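# Seat gear and two bearing rings into their holders

## Task

Take the gear and both bearing rings that sit on the white pads and place each one into its matching holder, without disturbing the other parts already in their holders, then open the grippers so nothing is still held.

## Robot and tools

Robot: two six-joint arms with parallel grippers, named left_arm and right_arm. They are names only, not image sides. left_arm's base is at (+0.038, +0.325, 0) m, yawed slightly (quat_wxyz +0.998, 0, 0, +0.057). right_arm's base is at (+0.035, -0.265, 0) m (quat_wxyz +0.997, 0, 0, -0.075).

Scene frame: origin on the table top midway between the arms. +x points out over the table, +z up, left_arm sits toward +y. Result poses use this frame: end_effector_position in metres and end_effector_quat_wxyz. The reported point lies between the finger pads, about 1 cm short of the fingertips. It can be somewhat off, worse when the arm is stretched far. The fingers point along the gripper's +z axis and close along its y axis.

Command row (shared by execute_actions and move): one flat list of 14 numbers covering both arms, even if one arm stays still. The first 7 are left_arm, the next 7 are right_arm. Within each arm the order is: shoulder (joint2), elbow (joint3), waist (joint1), wrist pitch (joint4), wrist yaw (joint5), wrist roll (joint6), then gripper opening. The joint values are absolute target angles in radians, the same kind as printed under Joint positions; they are not offsets. Stated ranges: shoulder 0.000 to 3.142, elbow 0.000 to 3.142, waist -2.618 to 3.054, wrist pitch -1.571 to 1.571, wrist yaw -1.571 to 1.571, wrist roll -2.094 to 2.094. The true stop may differ by up to 0.036 rad either way. A target more than 0.036 rad outside a range, and farther out than the joint now is, gets the call refused. A target beyond the real stop is clipped there, and the result may say "joint sent to its limit"; the absence of that line proves nothing. Opening is a scale from -1 (closed) to +1 (fully open, pad gap 0.094 m). Optionally append 12 stiffness numbers from 0 to 1 (left's 6 joints then right's 6, in Joint positions order); each multiplies that joint's position gain and persists until changed.

Motion limits: each step, a joint's target is kept close to its measured angle (0.202 rad waist, 0.258 shoulder, 0.238 elbow, 0.573 wrist pitch, 0.522 wrist yaw and roll), and an arm's targets are shrunk if they would shift the gripper more than 70 mm. Large changes therefore take several actions; resend the remainder if needed. To keep a joint still, resend its value from the "Joint targets" line.

Tools:
- execute_actions(actions): a list of actions; each action is a table of up to 15 rows, one per 1/30 s step. A shorter table repeats its last row to fill 15 steps. An empty list just returns the current state and images.
- move(target, speed, blocking): target is one row as above (absolute angles). All joints travel on paths that finish together, so the hand follows a curve and ignores obstacles or the other arm. speed is in rad/s for the joint with the largest travel, 0.01 to 2, default 0.5; path duration is clamped to 0.5 to 10 s. Finger values are applied immediately. blocking=false returns after 0.5 s while motion continues; until a result shows it ended, other moves and action rows are refused, so use wait or stop. Faster motion and targets set deeper past contact hit and press harder.
- wait(seconds): 0 to 10; holds the last command, and ends early if a running move finishes.
- stop(): brakes a running move; needs distance, more when fast. Fingers continue.
- zoom_image(camera, region): region [x0, y0, x1, y1] in pixels of that camera's latest image, at most 504 by 504. Cameras: cam_head_left, cam_head_right, cam_high, cam_low, cam_left_wrist, cam_right_wrist, all 504x504.
- read_manual(section): only returns licence text.
- finished_scene(scene): pass the current scene's number; irreversible. Only call once the parts are seated and released; the reply reports success and gives the following task.

Results: a state line per arm with pose; Joint positions and Joint velocities per arm in the row order, with the finger gap in metres last; Joint targets (what joints are currently driven to); grip_measured on the command scale (each gripper may read off by about 1 mm); joint torques (with offsets and noise); step readings, with HELD marking steps where an arm's command was held back. "joint command not followed" means a clearance check altered that arm's joints. A move adds a "move:" line: ending (done, off_target, moving, held, fault), limits=held or limits=none, and each arm's joint farthest from target. FAULT or OVER-TEMPERATURE FAULT lines mean an arm was stopped; MOTOR HOT warns at 75 °C (stop at 90 °C, collapse at 100 °C).

Gripping: to hold a part, command an opening below grip_measured, around 0.03 under for a firm hold, less for a lighter one. Pad force tops out near 50 to 62 N, lower on very thin parts. Parts may occasionally be tugged or nudged by outside forces.

Avoid: dropping or knocking anything off the table, fast or hard contacts, pushing parts hard into holders, letting the arms collide or press on each other, and holding loads for long (motor heat). The simulation keeps running while you write, holding the last command.

Each tool is called by a JSON object that holds its "op" and its "data".

## Session

{"op": "execute_actions", "data": {"actions": []}}

Scene clock: 0.00 s.
left_arm: end_effector_position=(+0.6090, +0.5409, +0.1921) grip_measured=+1.000 end_effector_quat_wxyz=(+0.660, -0.403, +0.616, +0.152) | right_arm: end_effector_position=(+0.1332, -0.5344, +0.1890) grip_measured=+1.000 end_effector_quat_wxyz=(+0.150, +0.457, +0.632, -0.608)
Joint names: [shoulder, elbow, waist, wrist pitch, wrist yaw, wrist roll]
Joint positions: left_arm=[ 2.16   1.406  0.075  0.652 -0.614 -0.412  0.094] | right_arm=[ 1.138  0.578 -0.44  -0.264  1.273  0.098  0.094]
Joint velocities: left_arm=[-0.002  0.002 -0.012 -0.11  -0.066  0.037  0.   ] | right_arm=[-0.007 -0.032 -0.002 -0.022 -0.037 -0.037  0.   ]
Joint torques (N m, as the arm reports them, + toward a larger angle): no reading
Joint targets: left_arm=[2.146 1.416 0.075 0.654 -0.616 -0.408] | right_arm=[1.130 0.591 -0.440 -0.259 1.286 0.102]
Joint stiffness scale: left_arm=[1. 1. 1. 1. 1. 1.] | right_arm=[1. 1. 1. 1. 1. 1.]

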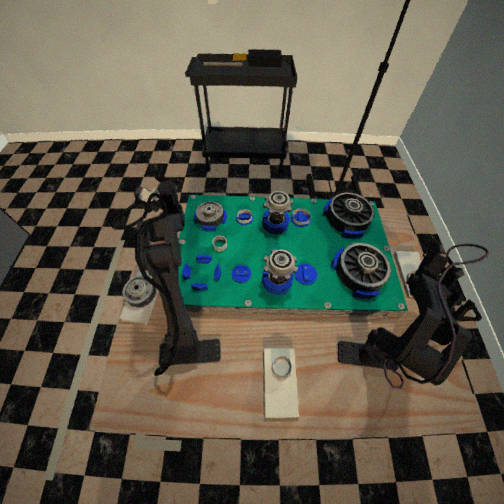

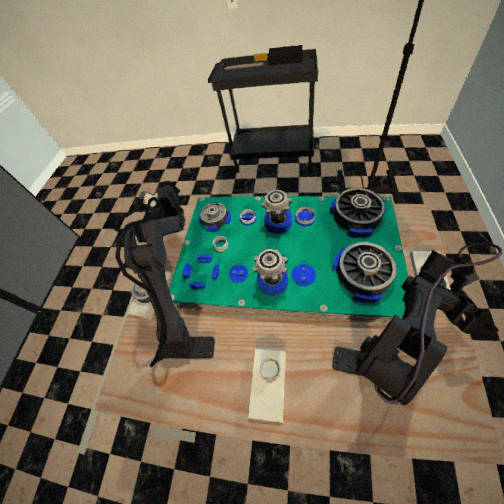

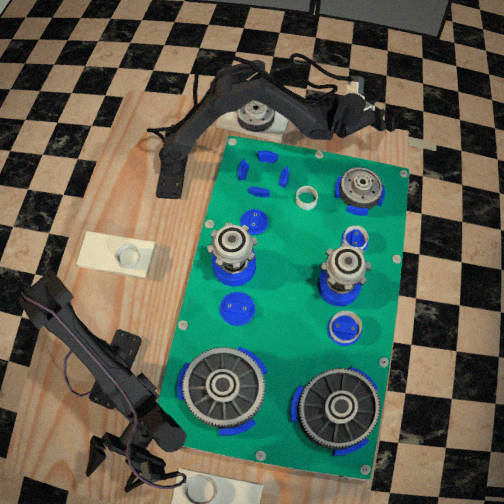

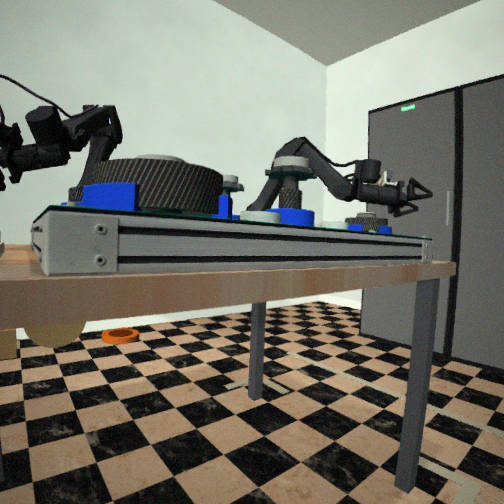

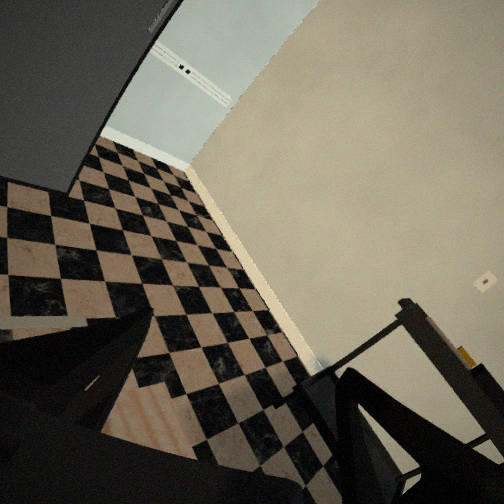

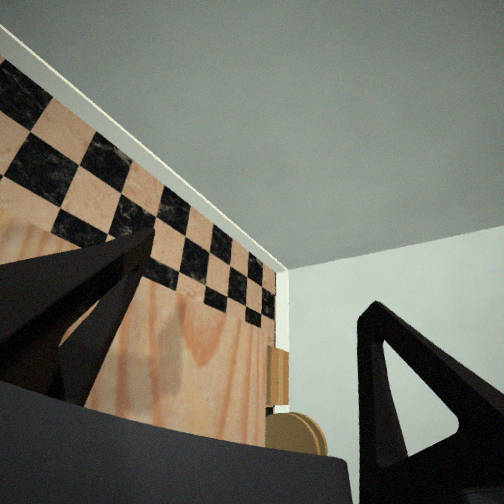

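{"op": "zoom_image", "data": {"camera": "cam_high", "region": [180, 80, 430, 360]}}

{"op": "zoom_image", "data": {"camera": "cam_head_left", "region": [100, 170, 440, 430]}}

{"op": "zoom_image", "data": {"camera": "cam_high", "region": [60, 210, 300, 504]}}

Region (180, 80, 430, 360) of cam_high's 504x504 image, scaled by 1.800, with more detail than that image has; it fills the left 450 columns of this view, and the rest is white.

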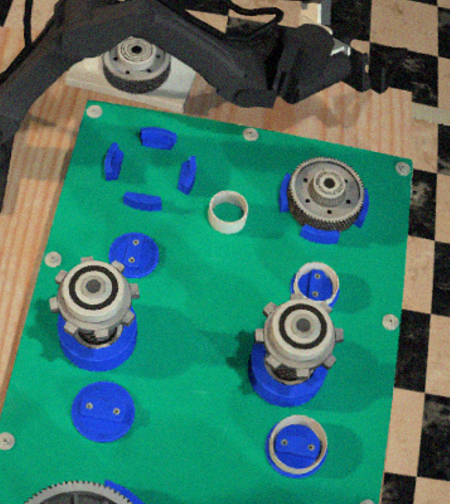

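Region (100, 170, 440, 430) of cam_head_left's 504x504 image, scaled by 1.482, with more detail than that image has; it fills the top 385 rows of this view, and the rest is white.

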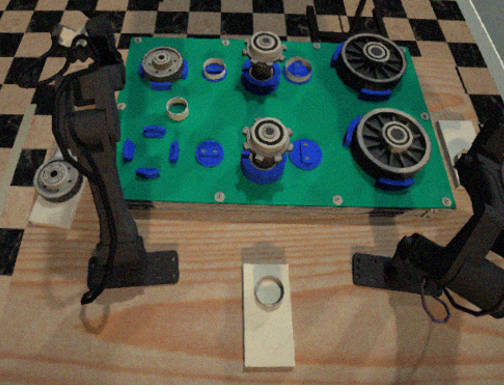

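Region (60, 210, 300, 504) of cam_high's 504x504 image, scaled by 1.714, with more detail than that image has; it fills the left 411 columns of this view, and the rest is white.

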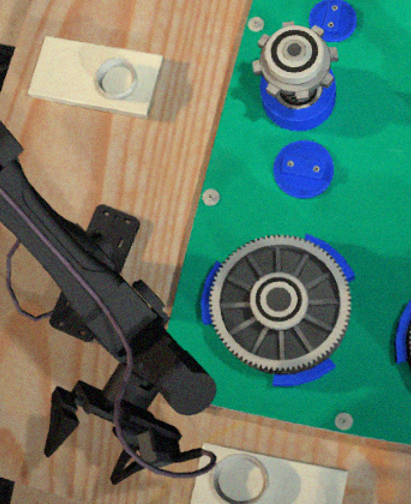

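{"op": "move", "data": {"target": [1.6,1.6,0.7,-1.5,0,0,1, 1.6,1.6,-0.65,-1.5,0,0,1], "speed": 0.8}}

Scene clock: 7.57 s.
left_arm: end_effector_position=(+0.2356, +0.5351, +0.1802) grip_measured=+1.000 end_effector_quat_wxyz=(+0.011, -0.397, +0.918, +0.008) | right_arm: end_effector_position=(+0.2362, -0.4699, +0.1889) grip_measured=+1.000 end_effector_quat_wxyz=(+0.026, +0.388, +0.921, -0.017)
Joint names: [shoulder, elbow, waist, wrist pitch, wrist yaw, wrist roll]
Joint positions: left_arm=[ 1.622  1.567  0.693 -1.488 -0.007 -0.008  0.094] | right_arm=[ 1.594  1.571 -0.641 -1.486  0.012  0.005  0.094]
Joint velocities: left_arm=[-0.002  0.012  0.007 -0.066  0.037  0.066  0.   ] | right_arm=[-0.002  0.007 -0.002  0.095 -0.037 -0.022  0.   ]
Joint torques (N m, as the arm reports them, + toward a larger angle): left_arm=[-7.36  9.39  0.58  0.27  0.02  0.06] | right_arm=[-5.55  6.91 -0.75  0.08 -0.15 -0.09]
Joint targets: left_arm=[1.600 1.600 0.700 -1.500 0.000 0.000] | right_arm=[1.600 1.600 -0.650 -1.500 0.000 -0.000]
Joint stiffness scale: left_arm=[1. 1. 1. 1. 1. 1.] | right_arm=[1. 1. 1. 1. 1. 1.]
move: off_target (left_arm, right_arm); limits=none; left_arm: farthest joint: the elbow, 0.033 radians from its target (0.194 radians at the start); right_arm: farthest joint: the elbow, 0.029 radians from its target (1.022 radians at the start)

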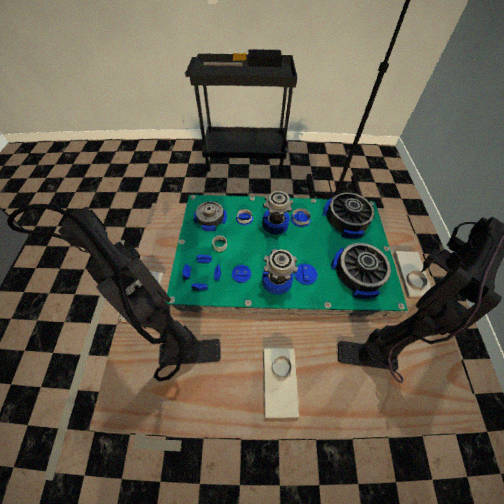

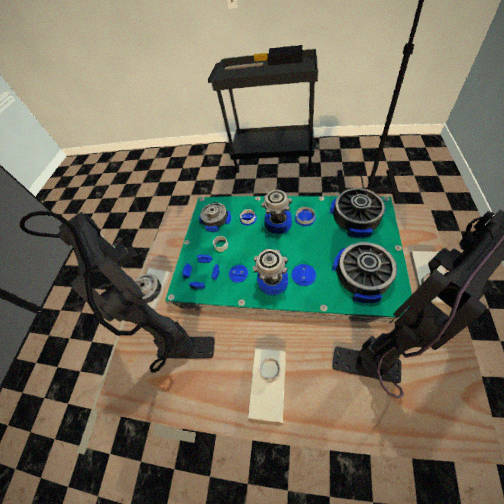

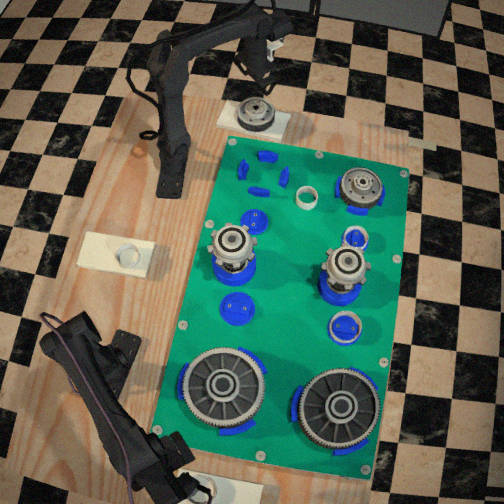

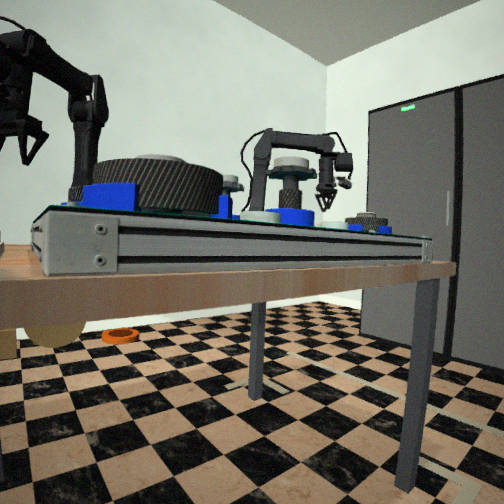

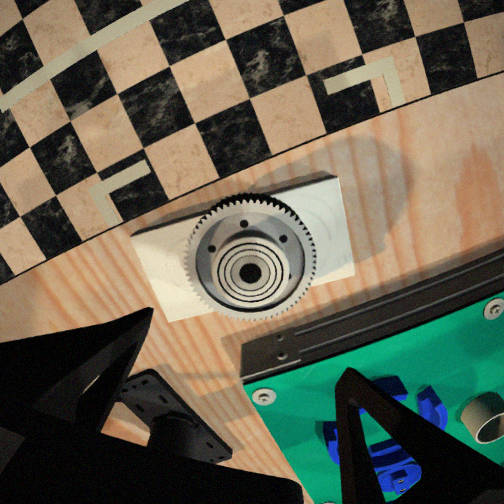

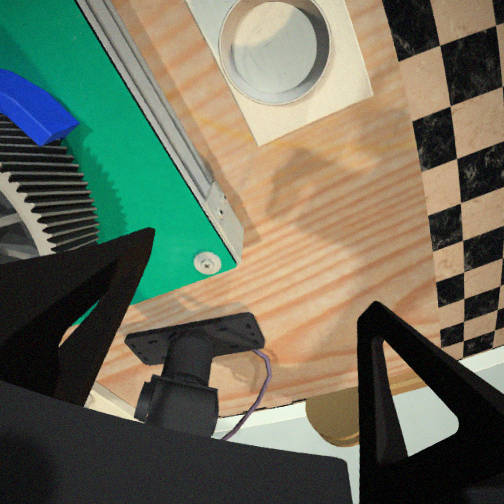

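{"op": "move", "data": {"target": [1.525,1.28,0.75,-1.285,0,0,1, 1.905,1.625,-0.6,-1.27,0,0.83,1], "speed": 0.6}}

Scene clock: 13.57 s.
left_arm: end_effector_position=(+0.2135, +0.5306, +0.1292) grip_measured=+1.000 end_effector_quat_wxyz=(+0.003, -0.418, +0.908, +0.005) | right_arm: end_effector_position=(+0.2893, -0.5065, +0.1009) grip_measured=+1.000 end_effector_quat_wxyz=(-0.015, +0.711, +0.703, -0.004)
Joint names: [shoulder, elbow, waist, wrist pitch, wrist yaw, wrist roll]
Joint positions: left_arm=[ 1.554  1.294  0.741 -1.301 -0.006 -0.008  0.094] | right_arm=[ 1.908  1.594 -0.609 -1.288  0.008  0.824  0.094]
Joint velocities: left_arm=[-0.002 -0.027  0.007 -0.007  0.022  0.022  0.   ] | right_arm=[-0.012  0.007  0.022 -0.007  0.007  0.037  0.   ]
Joint torques (N m, as the arm reports them, + toward a larger angle): left_arm=[-7.43  5.3   0.7   0.59  0.05  0.05] | right_arm=[-9.12  7.03  0.77  0.22 -0.09  0.07]
Joint targets: left_arm=[1.525 1.280 0.750 -1.285 0.000 -0.000] | right_arm=[1.905 1.625 -0.600 -1.270 0.000 0.830]
Joint stiffness scale: left_arm=[1. 1. 1. 1. 1. 1.] | right_arm=[1. 1. 1. 1. 1. 1.]
move: off_target (left_arm, right_arm); limits=none; left_arm: farthest joint: the shoulder, 0.029 radians from its target (0.097 radians at the start); right_arm: farthest joint: the elbow, 0.031 radians from its target (0.054 radians at the start)

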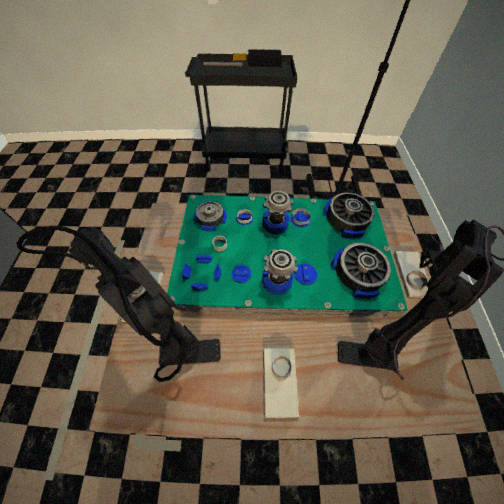

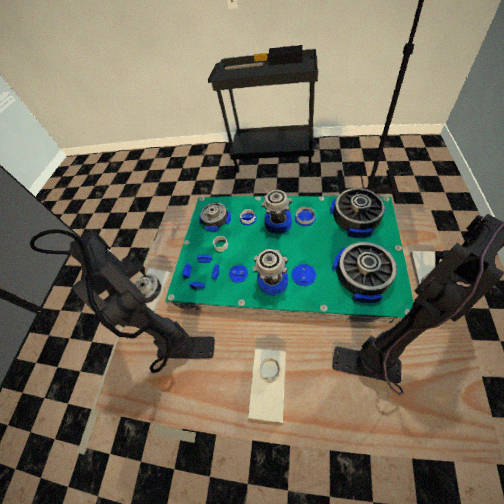

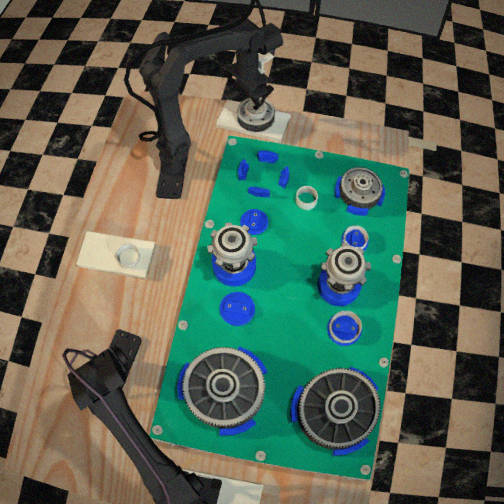

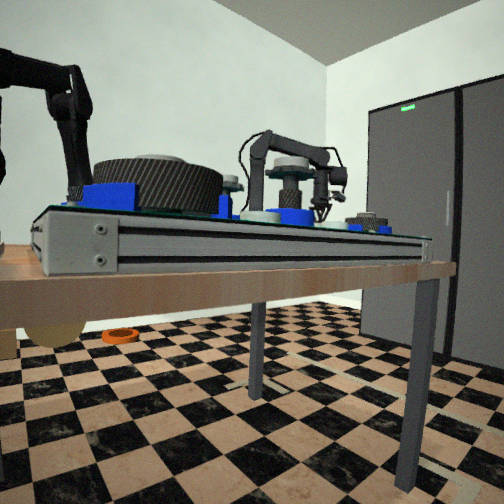

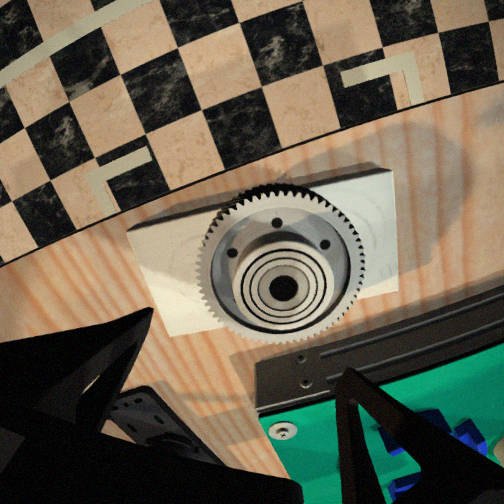

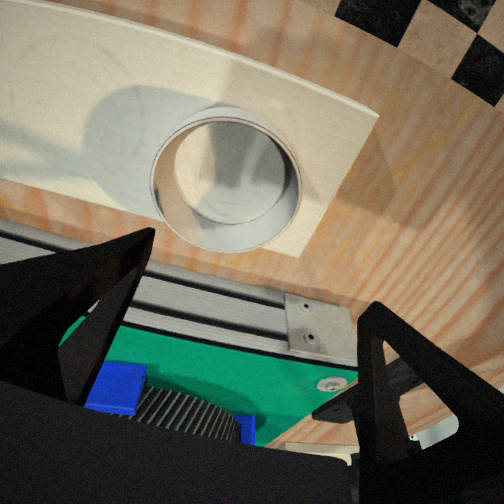

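{"op": "move", "data": {"target": [1.58,1.127,0.667,-1.12,0,0,1, 1.992,1.56,-0.553,-1.133,0,0.866,1], "speed": 0.3}}

Scene clock: 17.43 s.
left_arm: end_effector_position=(+0.2252, +0.5169, +0.0848) grip_measured=+1.000 end_effector_quat_wxyz=(-0.003, -0.388, +0.922, +0.002) | right_arm: end_effector_position=(+0.3178, -0.5078, +0.0631) grip_measured=+1.000 end_effector_quat_wxyz=(-0.005, +0.707, +0.707, -0.004)
Joint names: [shoulder, elbow, waist, wrist pitch, wrist yaw, wrist roll]
Joint positions: left_arm=[ 1.576  1.139  0.675 -1.137 -0.005 -0.007  0.094] | right_arm=[ 1.994  1.563 -0.56  -1.151  0.006  0.86   0.094]
Joint velocities: left_arm=[-0.027  0.007 -0.002  0.007  0.022  0.007  0.   ] | right_arm=[-0.002 -0.002 -0.002  0.007 -0.095 -0.022  0.   ]
Joint torques (N m, as the arm reports them, + toward a larger angle): left_arm=[-5.05  5.36 -0.62  0.56  0.01  0.05] | right_arm=[-9.84  4.76  0.53  0.27 -0.09  0.04]
Joint targets: left_arm=[1.580 1.127 0.667 -1.120 0.000 0.000] | right_arm=[1.992 1.560 -0.553 -1.133 -0.000 0.866]
Joint stiffness scale: left_arm=[1. 1. 1. 1. 1. 1.] | right_arm=[1. 1. 1. 1. 1. 1.]
move: done; limits=none; left_arm: farthest joint: the wrist pitch, 0.017 radians from its target (0.181 radians at the start); right_arm: farthest joint: the wrist pitch, 0.018 radians from its target (0.155 radians at the start)

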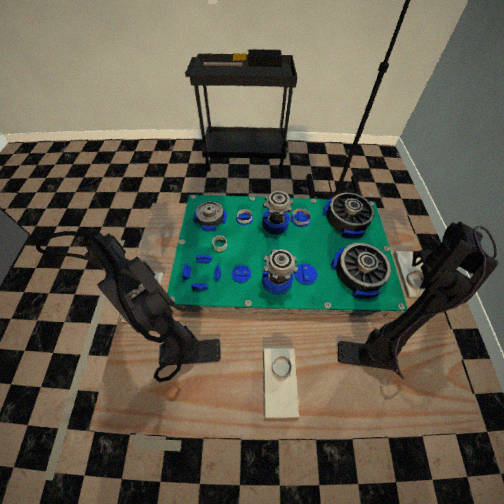

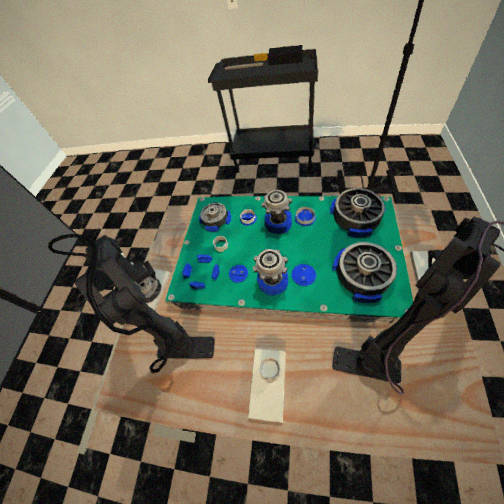

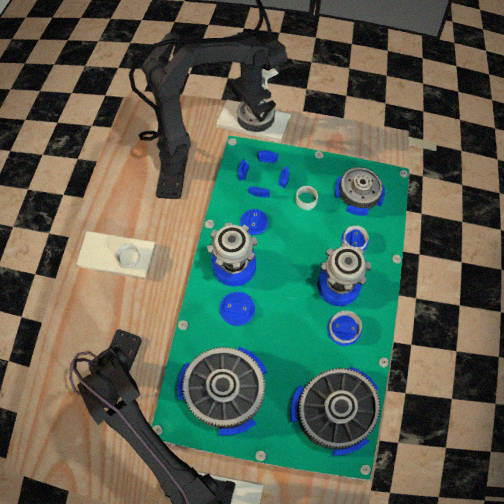

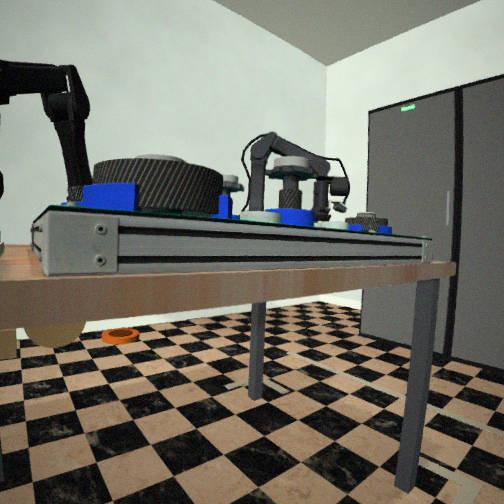

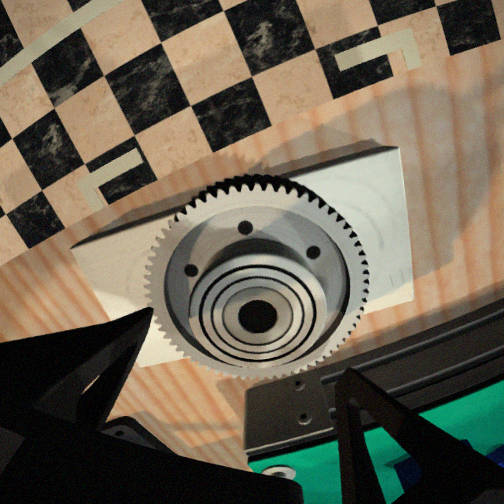

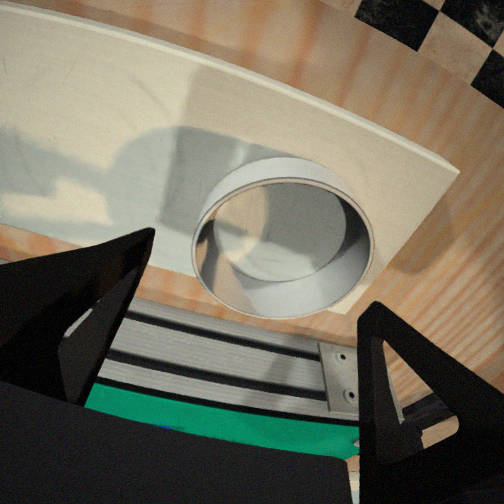

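{"op": "zoom_image", "data": {"camera": "cam_right_wrist", "region": [120, 130, 420, 370]}}

{"op": "zoom_image", "data": {"camera": "cam_left_wrist", "region": [110, 160, 410, 420]}}

{"op": "zoom_image", "data": {"camera": "cam_low", "region": [200, 140, 440, 260]}}

Region (120, 130, 420, 370) of cam_right_wrist's 504x504 image, scaled by 1.680, with more detail than that image has; it fills the top 403 rows of this view, and the rest is white.

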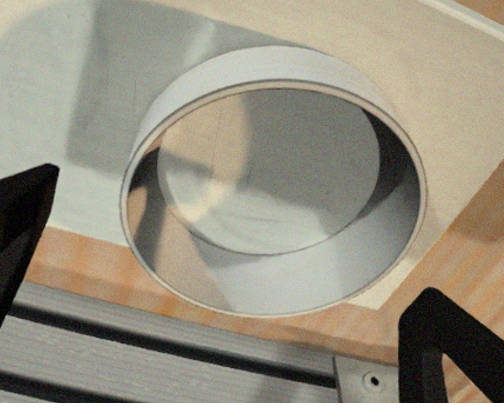

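Region (110, 160, 410, 420) of cam_left_wrist's 504x504 image, scaled by 1.680, with more detail than that image has; it fills the top 437 rows of this view, and the rest is white.

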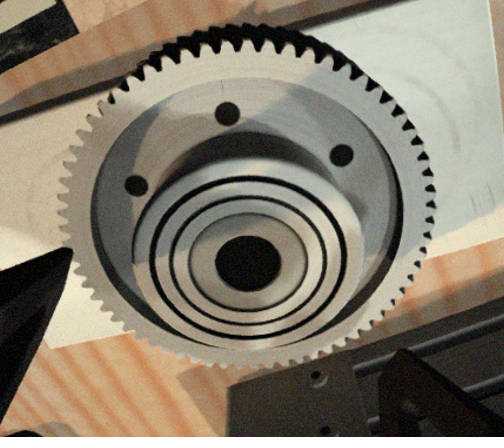

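Region (200, 140, 440, 260) of cam_low's 504x504 image, scaled by 2.100, with more detail than that image has.

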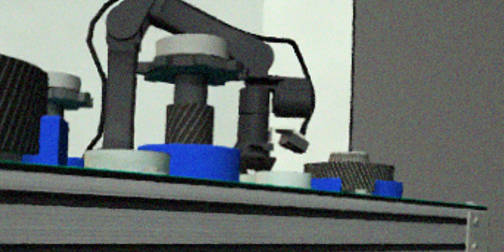

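{"op": "move", "data": {"target": [1.62,1.004,0.667,-0.953,0,0,0.85, 1.955,1.468,-0.579,-1.043,0,0.866,1], "speed": 0.2}}

Scene clock: 21.17 s.
left_arm: end_effector_position=(+0.2248, +0.5186, +0.0660) grip_measured=+0.851 end_effector_quat_wxyz=(+0.000, -0.387, +0.922, +0.009) | right_arm: end_effector_position=(+0.3110, -0.5072, +0.0409) grip_measured=+1.000 end_effector_quat_wxyz=(-0.006, +0.711, +0.704, -0.004)
Joint names: [shoulder, elbow, waist, wrist pitch, wrist yaw, wrist roll]
Joint positions: left_arm=[ 1.586  1.072  0.673 -1.049 -0.016 -0.007  0.087] | right_arm=[ 1.994  1.473 -0.57  -1.061  0.006  0.86   0.094]
Joint velocities: left_arm=[-0.002 -0.002 -0.007 -0.007 -0.051 -0.007  0.   ] | right_arm=[ 0.012  0.002 -0.012 -0.081  0.007  0.007  0.   ]
Joint torques (N m, as the arm reports them, + toward a larger angle): left_arm=[-2.87  0.28 -0.42  1.56  0.1   0.04] | right_arm=[-12.96   4.49  -0.75   0.26  -0.09   0.05]
Joint targets: left_arm=[1.620 1.004 0.667 -0.953 0.000 0.000] | right_arm=[1.955 1.468 -0.579 -1.043 -0.000 0.866]
Joint stiffness scale: left_arm=[1. 1. 1. 1. 1. 1.] | right_arm=[1. 1. 1. 1. 1. 1.]
move: off_target (left_arm, right_arm); limits=none; left_arm: farthest joint: the wrist pitch, 0.096 radians from its target (0.183 radians at the start); right_arm: farthest joint: the shoulder, 0.039 radians from its target (0.039 radians at the start)

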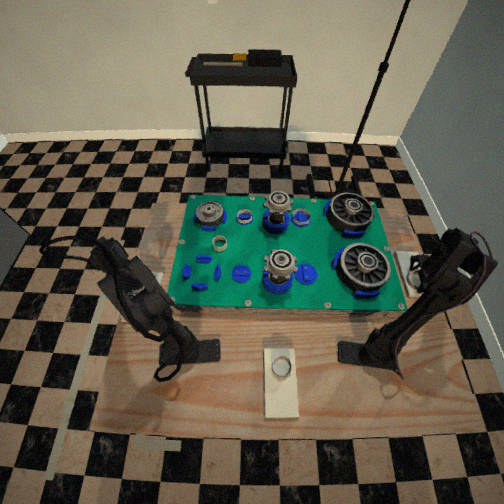

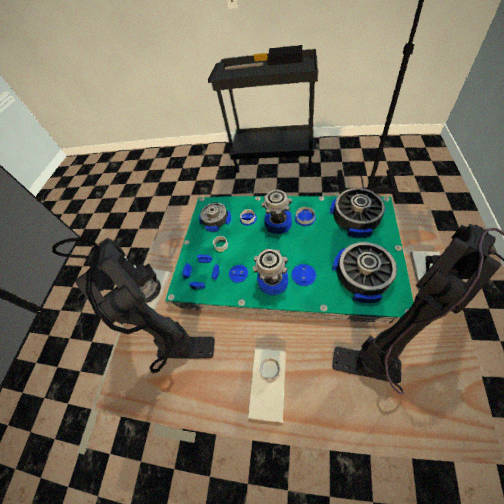

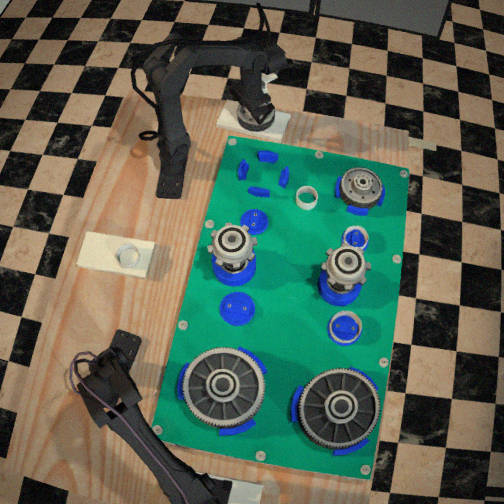

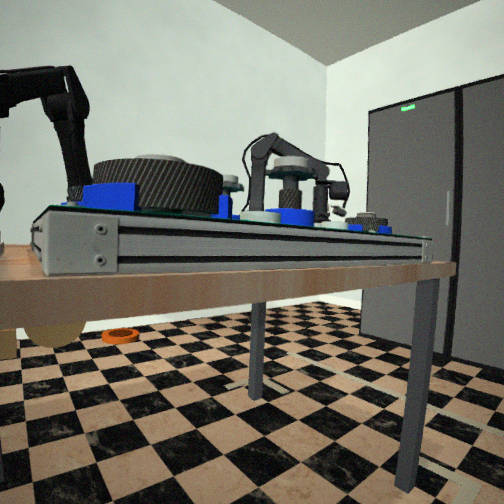

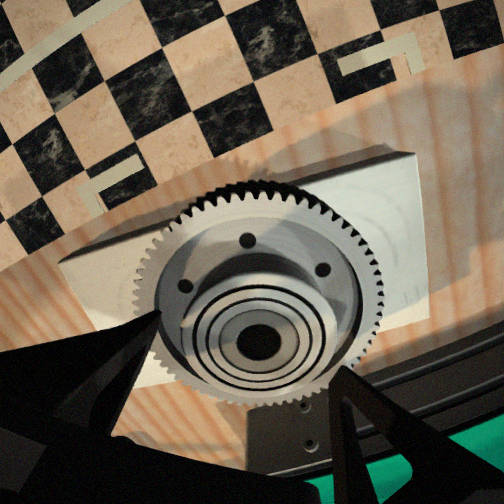

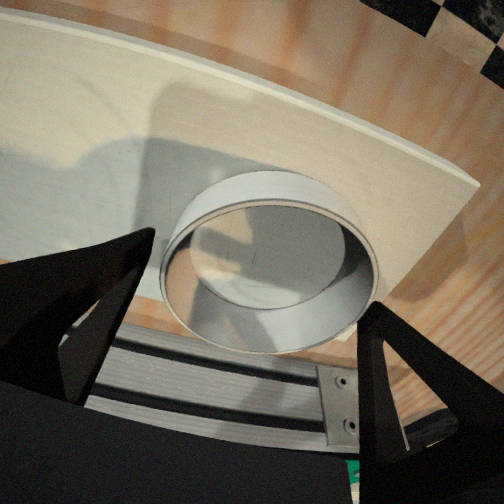

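{"op": "move", "data": {"target": [1.575,1.12,0.667,-1.09,0,0,0.85, 1.98,1.468,-0.579,-1.043,0,0.866,1], "speed": 0.2}}

{"op": "zoom_image", "data": {"camera": "cam_right_wrist", "region": [120, 150, 420, 390]}}

{"op": "zoom_image", "data": {"camera": "cam_left_wrist", "region": [110, 160, 410, 420]}}

Scene clock: 22.97 s.
left_arm: end_effector_position=(+0.2239, +0.5153, +0.0698) grip_measured=+0.851 end_effector_quat_wxyz=(-0.004, -0.387, +0.922, +0.002) | right_arm: end_effector_position=(+0.3112, -0.5073, +0.0409) grip_measured=+1.000 end_effector_quat_wxyz=(-0.005, +0.711, +0.704, -0.004)
Joint names: [shoulder, elbow, waist, wrist pitch, wrist yaw, wrist roll]
Joint positions: left_arm=[ 1.584  1.085  0.673 -1.078 -0.007 -0.007  0.087] | right_arm=[ 1.994  1.473 -0.57  -1.061  0.006  0.86   0.094]
Joint velocities: left_arm=[-0.007 -0.002 -0.002 -0.037 -0.037  0.051  0.001] | right_arm=[-0.007 -0.017  0.017 -0.066  0.022  0.007  0.   ]
Joint torques (N m, as the arm reports them, + toward a larger angle): left_arm=[-6.06  9.43 -0.47  0.21  0.01  0.05] | right_arm=[-10.75   4.52  -0.78   0.26  -0.08   0.05]
Joint targets: left_arm=[1.575 1.120 0.667 -1.090 0.000 0.000] | right_arm=[1.980 1.468 -0.579 -1.043 0.000 0.866]
Joint stiffness scale: left_arm=[1. 1. 1. 1. 1. 1.] | right_arm=[1. 1. 1. 1. 1. 1.]
move: off_target (left_arm); limits=none; left_arm: farthest joint: the elbow, 0.035 radians from its target (0.048 radians at the start); right_arm: farthest joint: the wrist pitch, 0.018 radians from its target (0.018 radians at the start)

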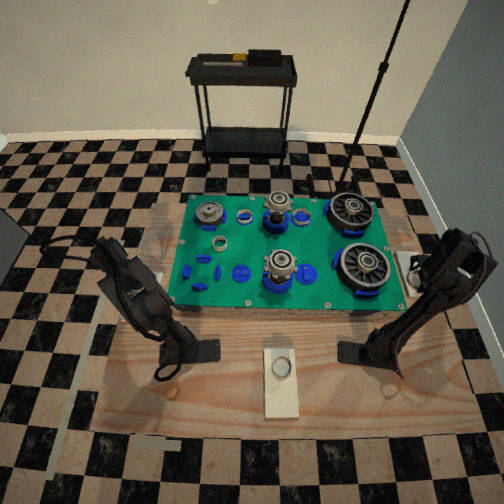

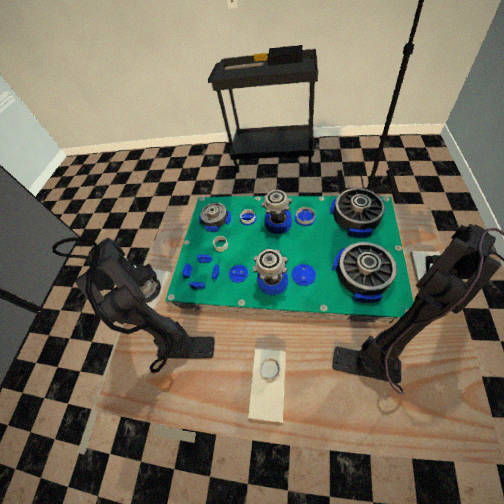

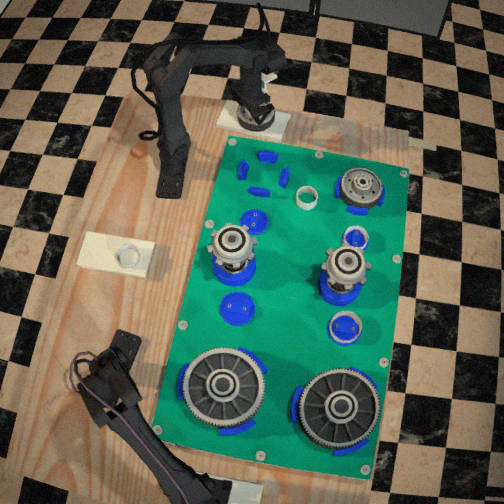

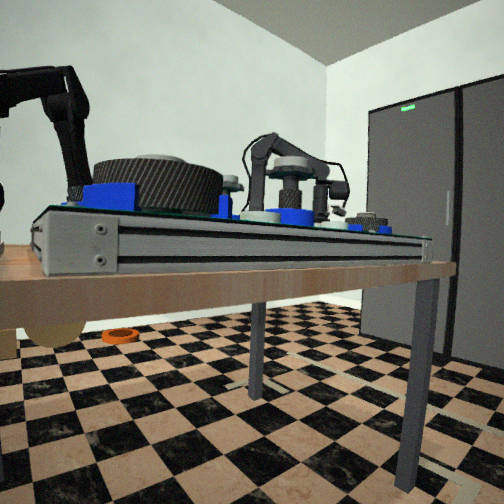

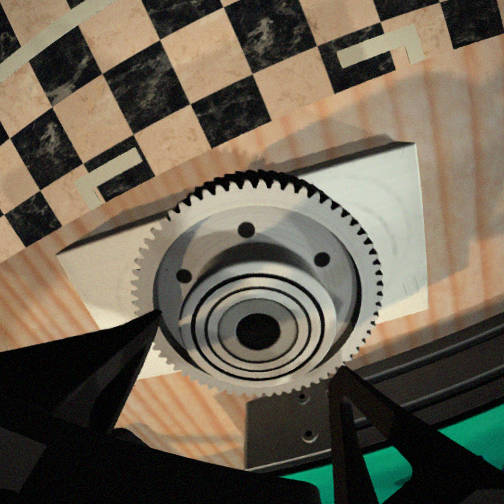

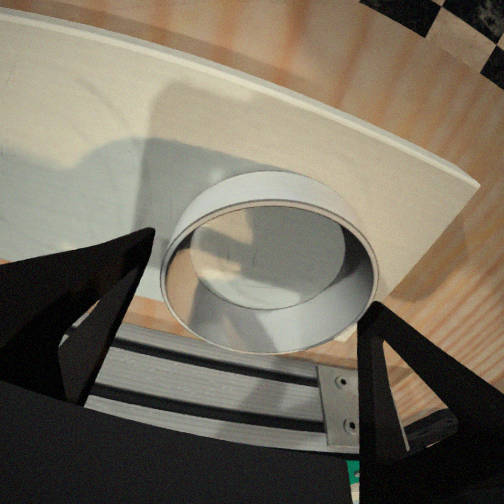

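Region (120, 150, 420, 390) of cam_right_wrist's 504x504 image, scaled by 1.680, with more detail than that image has; it fills the top 403 rows of this view, and the rest is white.

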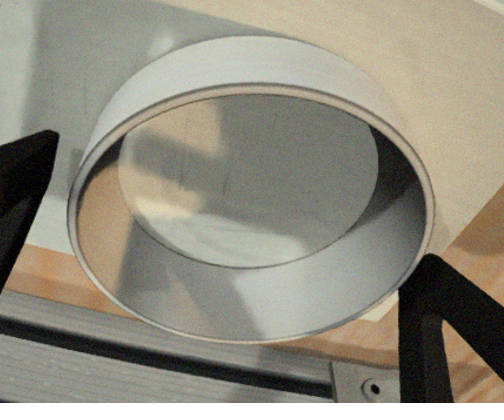

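Region (110, 160, 410, 420) of cam_left_wrist's 504x504 image, scaled by 1.680, with more detail than that image has; it fills the top 437 rows of this view, and the rest is white.

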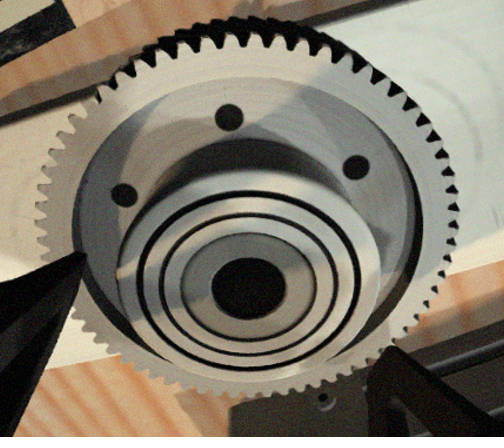

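{"op": "execute_actions", "data": {"actions": [[[1.584,1.128,0.667,-1.09,0,0,0.85,1.99,1.48,-0.581,-1.043,0,0.866,1],[1.59,1.135,0.667,-1.09,0,0,0.85,1.992,1.49,-0.583,-1.043,0,0.866,1],[1.596,1.141,0.667,-1.09,0,0,0.85,1.994,1.5,-0.585,-1.043,0,0.866,1],[1.602,1.147,0.667,-1.09,0,0,0.85,1.995,1.503,-0.587,-1.043,0,0.866,1],[1.608,1.153,0.667,-1.09,0,0,0.85,1.996,1.505,-0.589,-1.042,0,0.866,1],[1.614,1.159,0.667,-1.09,0,0,0.85,1.997,1.507,-0.591,-1.041,0,0.866,1],[1.62,1.165,0.667,-1.09,0,0,0.85,1.998,1.509,-0.593,-1.04,0,0.866,1],[1.626,1.171,0.667,-1.09,0,0,0.85,1.999,1.511,-0.595,-1.039,0,0.866,1],[1.632,1.177,0.667,-1.09,0,0,0.85,2.0,1.513,-0.597,-1.038,0,0.866,1],[1.638,1.183,0.667,-1.09,0,0,0.8,2.001,1.515,-0.599,-1.037,0,0.866,1],[1.644,1.189,0.667,-1.09,0,0,0.75,2.002,1.517,-0.599,-1.037,0,0.866,1],[1.65,1.194,0.667,-1.09,0,0,0.7,2.003,1.519,-0.599,-1.037,0,0.866,1],[1.656,1.197,0.667,-1.09,0,0,0.65,2.003,1.519,-0.599,-1.037,0,0.866,1]],[[1.656,1.197,0.667,-1.09,0,0,0.62,2.003,1.519,-0.599,-1.037,0,0.866,1]]]}}

Scene clock: 27.80 s.
left_arm: end_effector_position=(+0.2375, +0.5288, +0.0713) grip_measured=+0.622 end_effector_quat_wxyz=(-0.002, -0.387, +0.922, +0.002) | right_arm: end_effector_position=(+0.3110, -0.5181, +0.0429) grip_measured=+1.000 end_effector_quat_wxyz=(+0.004, +0.718, +0.696, -0.003)
Joint names: [shoulder, elbow, waist, wrist pitch, wrist yaw, wrist roll]
Joint positions: left_arm=[ 1.651  1.162  0.673 -1.084 -0.006 -0.007  0.076] | right_arm=[ 2.001  1.491 -0.592 -1.053  0.006  0.86   0.094]
Joint velocities: left_arm=[-0.007  0.017 -0.007 -0.051  0.051  0.022 -0.   ] | right_arm=[ 0.002 -0.012  0.007 -0.037 -0.022  0.007  0.   ]
Joint torques (N m, as the arm reports them, + toward a larger angle): left_arm=[-5.53  9.48 -0.5   0.28  0.04  0.06] | right_arm=[-9.4   6.77 -0.61  0.27 -0.09  0.06]
Joint targets: left_arm=[1.656 1.197 0.667 -1.090 0.000 0.000] | right_arm=[2.003 1.519 -0.599 -1.037 0.000 0.866]
Joint stiffness scale: left_arm=[1. 1. 1. 1. 1. 1.] | right_arm=[1. 1. 1. 1. 1. 1.]
Step readings (joint positions; steps 1 to 15: 1st action; 16 to 30: 2nd action):
0: left_arm=[1.584 1.085 0.673 -1.079 -0.007 -0.007] | right_arm=[1.994 1.473 -0.570 -1.060 0.006 0.860]
1: left_arm=[1.584 1.085 0.673 -1.079 -0.007 -0.007] | right_arm=[1.994 1.473 -0.570 -1.060 0.006 0.860]
2: left_arm=[1.584 1.087 0.673 -1.080 -0.007 -0.007] | right_arm=[1.994 1.473 -0.570 -1.060 0.006 0.860]
4: left_arm=[1.587 1.098 0.673 -1.084 -0.007 -0.007] | right_arm=[1.994 1.473 -0.572 -1.060 0.006 0.860]
8: left_arm=[1.606 1.128 0.673 -1.084 -0.007 -0.007] | right_arm=[1.994 1.474 -0.581 -1.059 0.006 0.860]
15: left_arm=[1.648 1.161 0.673 -1.084 -0.007 -0.007] | right_arm=[1.999 1.491 -0.592 -1.054 0.006 0.860]
16: left_arm=[1.650 1.162 0.673 -1.084 -0.007 -0.007] | right_arm=[2.000 1.491 -0.592 -1.053 0.006 0.860]
17: left_arm=[1.650 1.162 0.673 -1.084 -0.007 -0.007] | right_arm=[2.000 1.491 -0.592 -1.053 0.006 0.860]
19: left_arm=[1.651 1.162 0.673 -1.084 -0.006 -0.007] | right_arm=[2.000 1.491 -0.592 -1.053 0.006 0.860]
23: left_arm=[1.651 1.162 0.673 -1.084 -0.006 -0.007] | right_arm=[2.001 1.491 -0.592 -1.053 0.006 0.860]
30: Joint positions above

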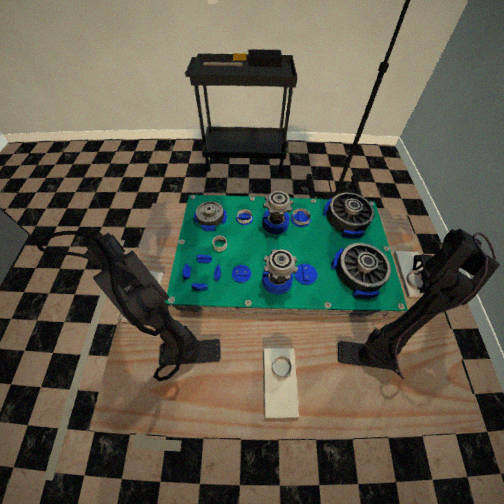

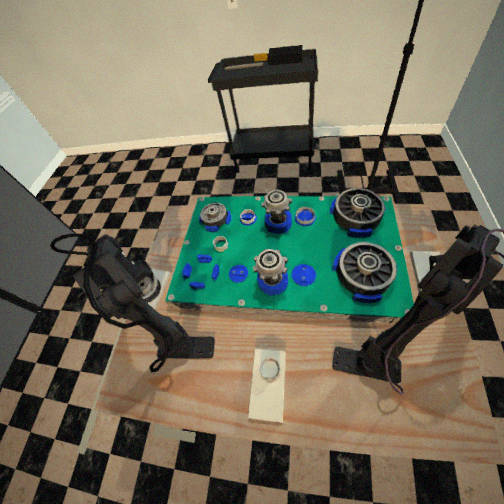

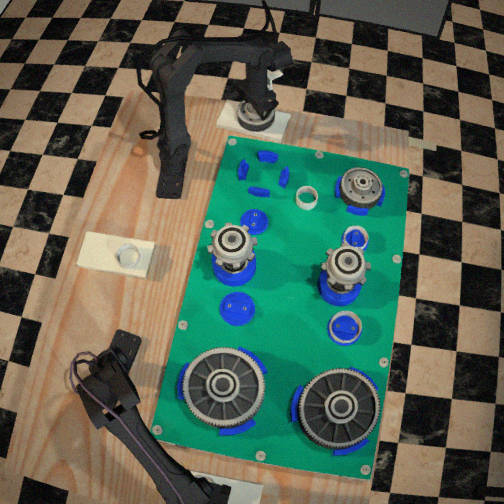

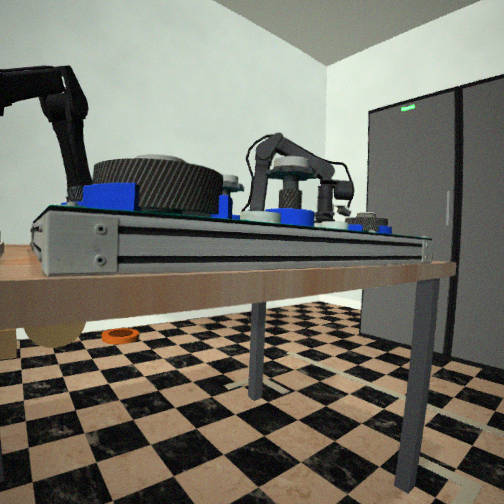

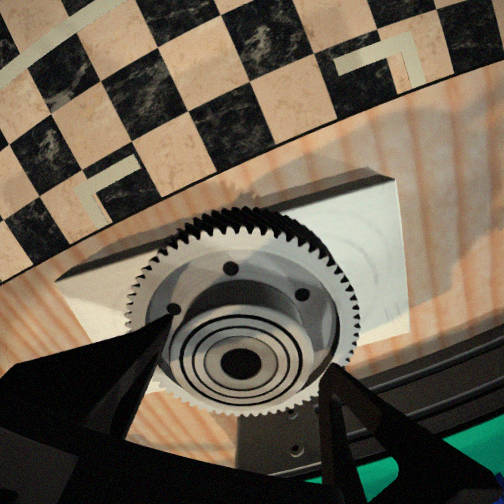

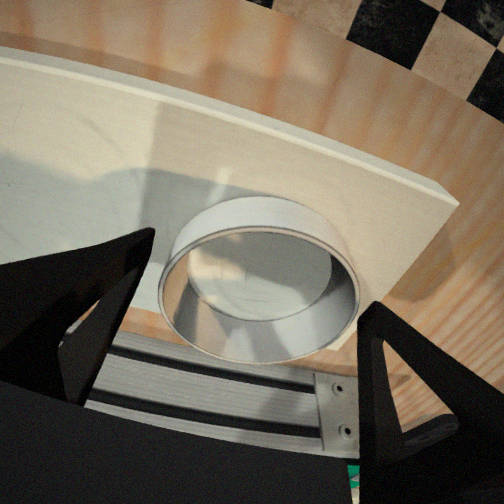

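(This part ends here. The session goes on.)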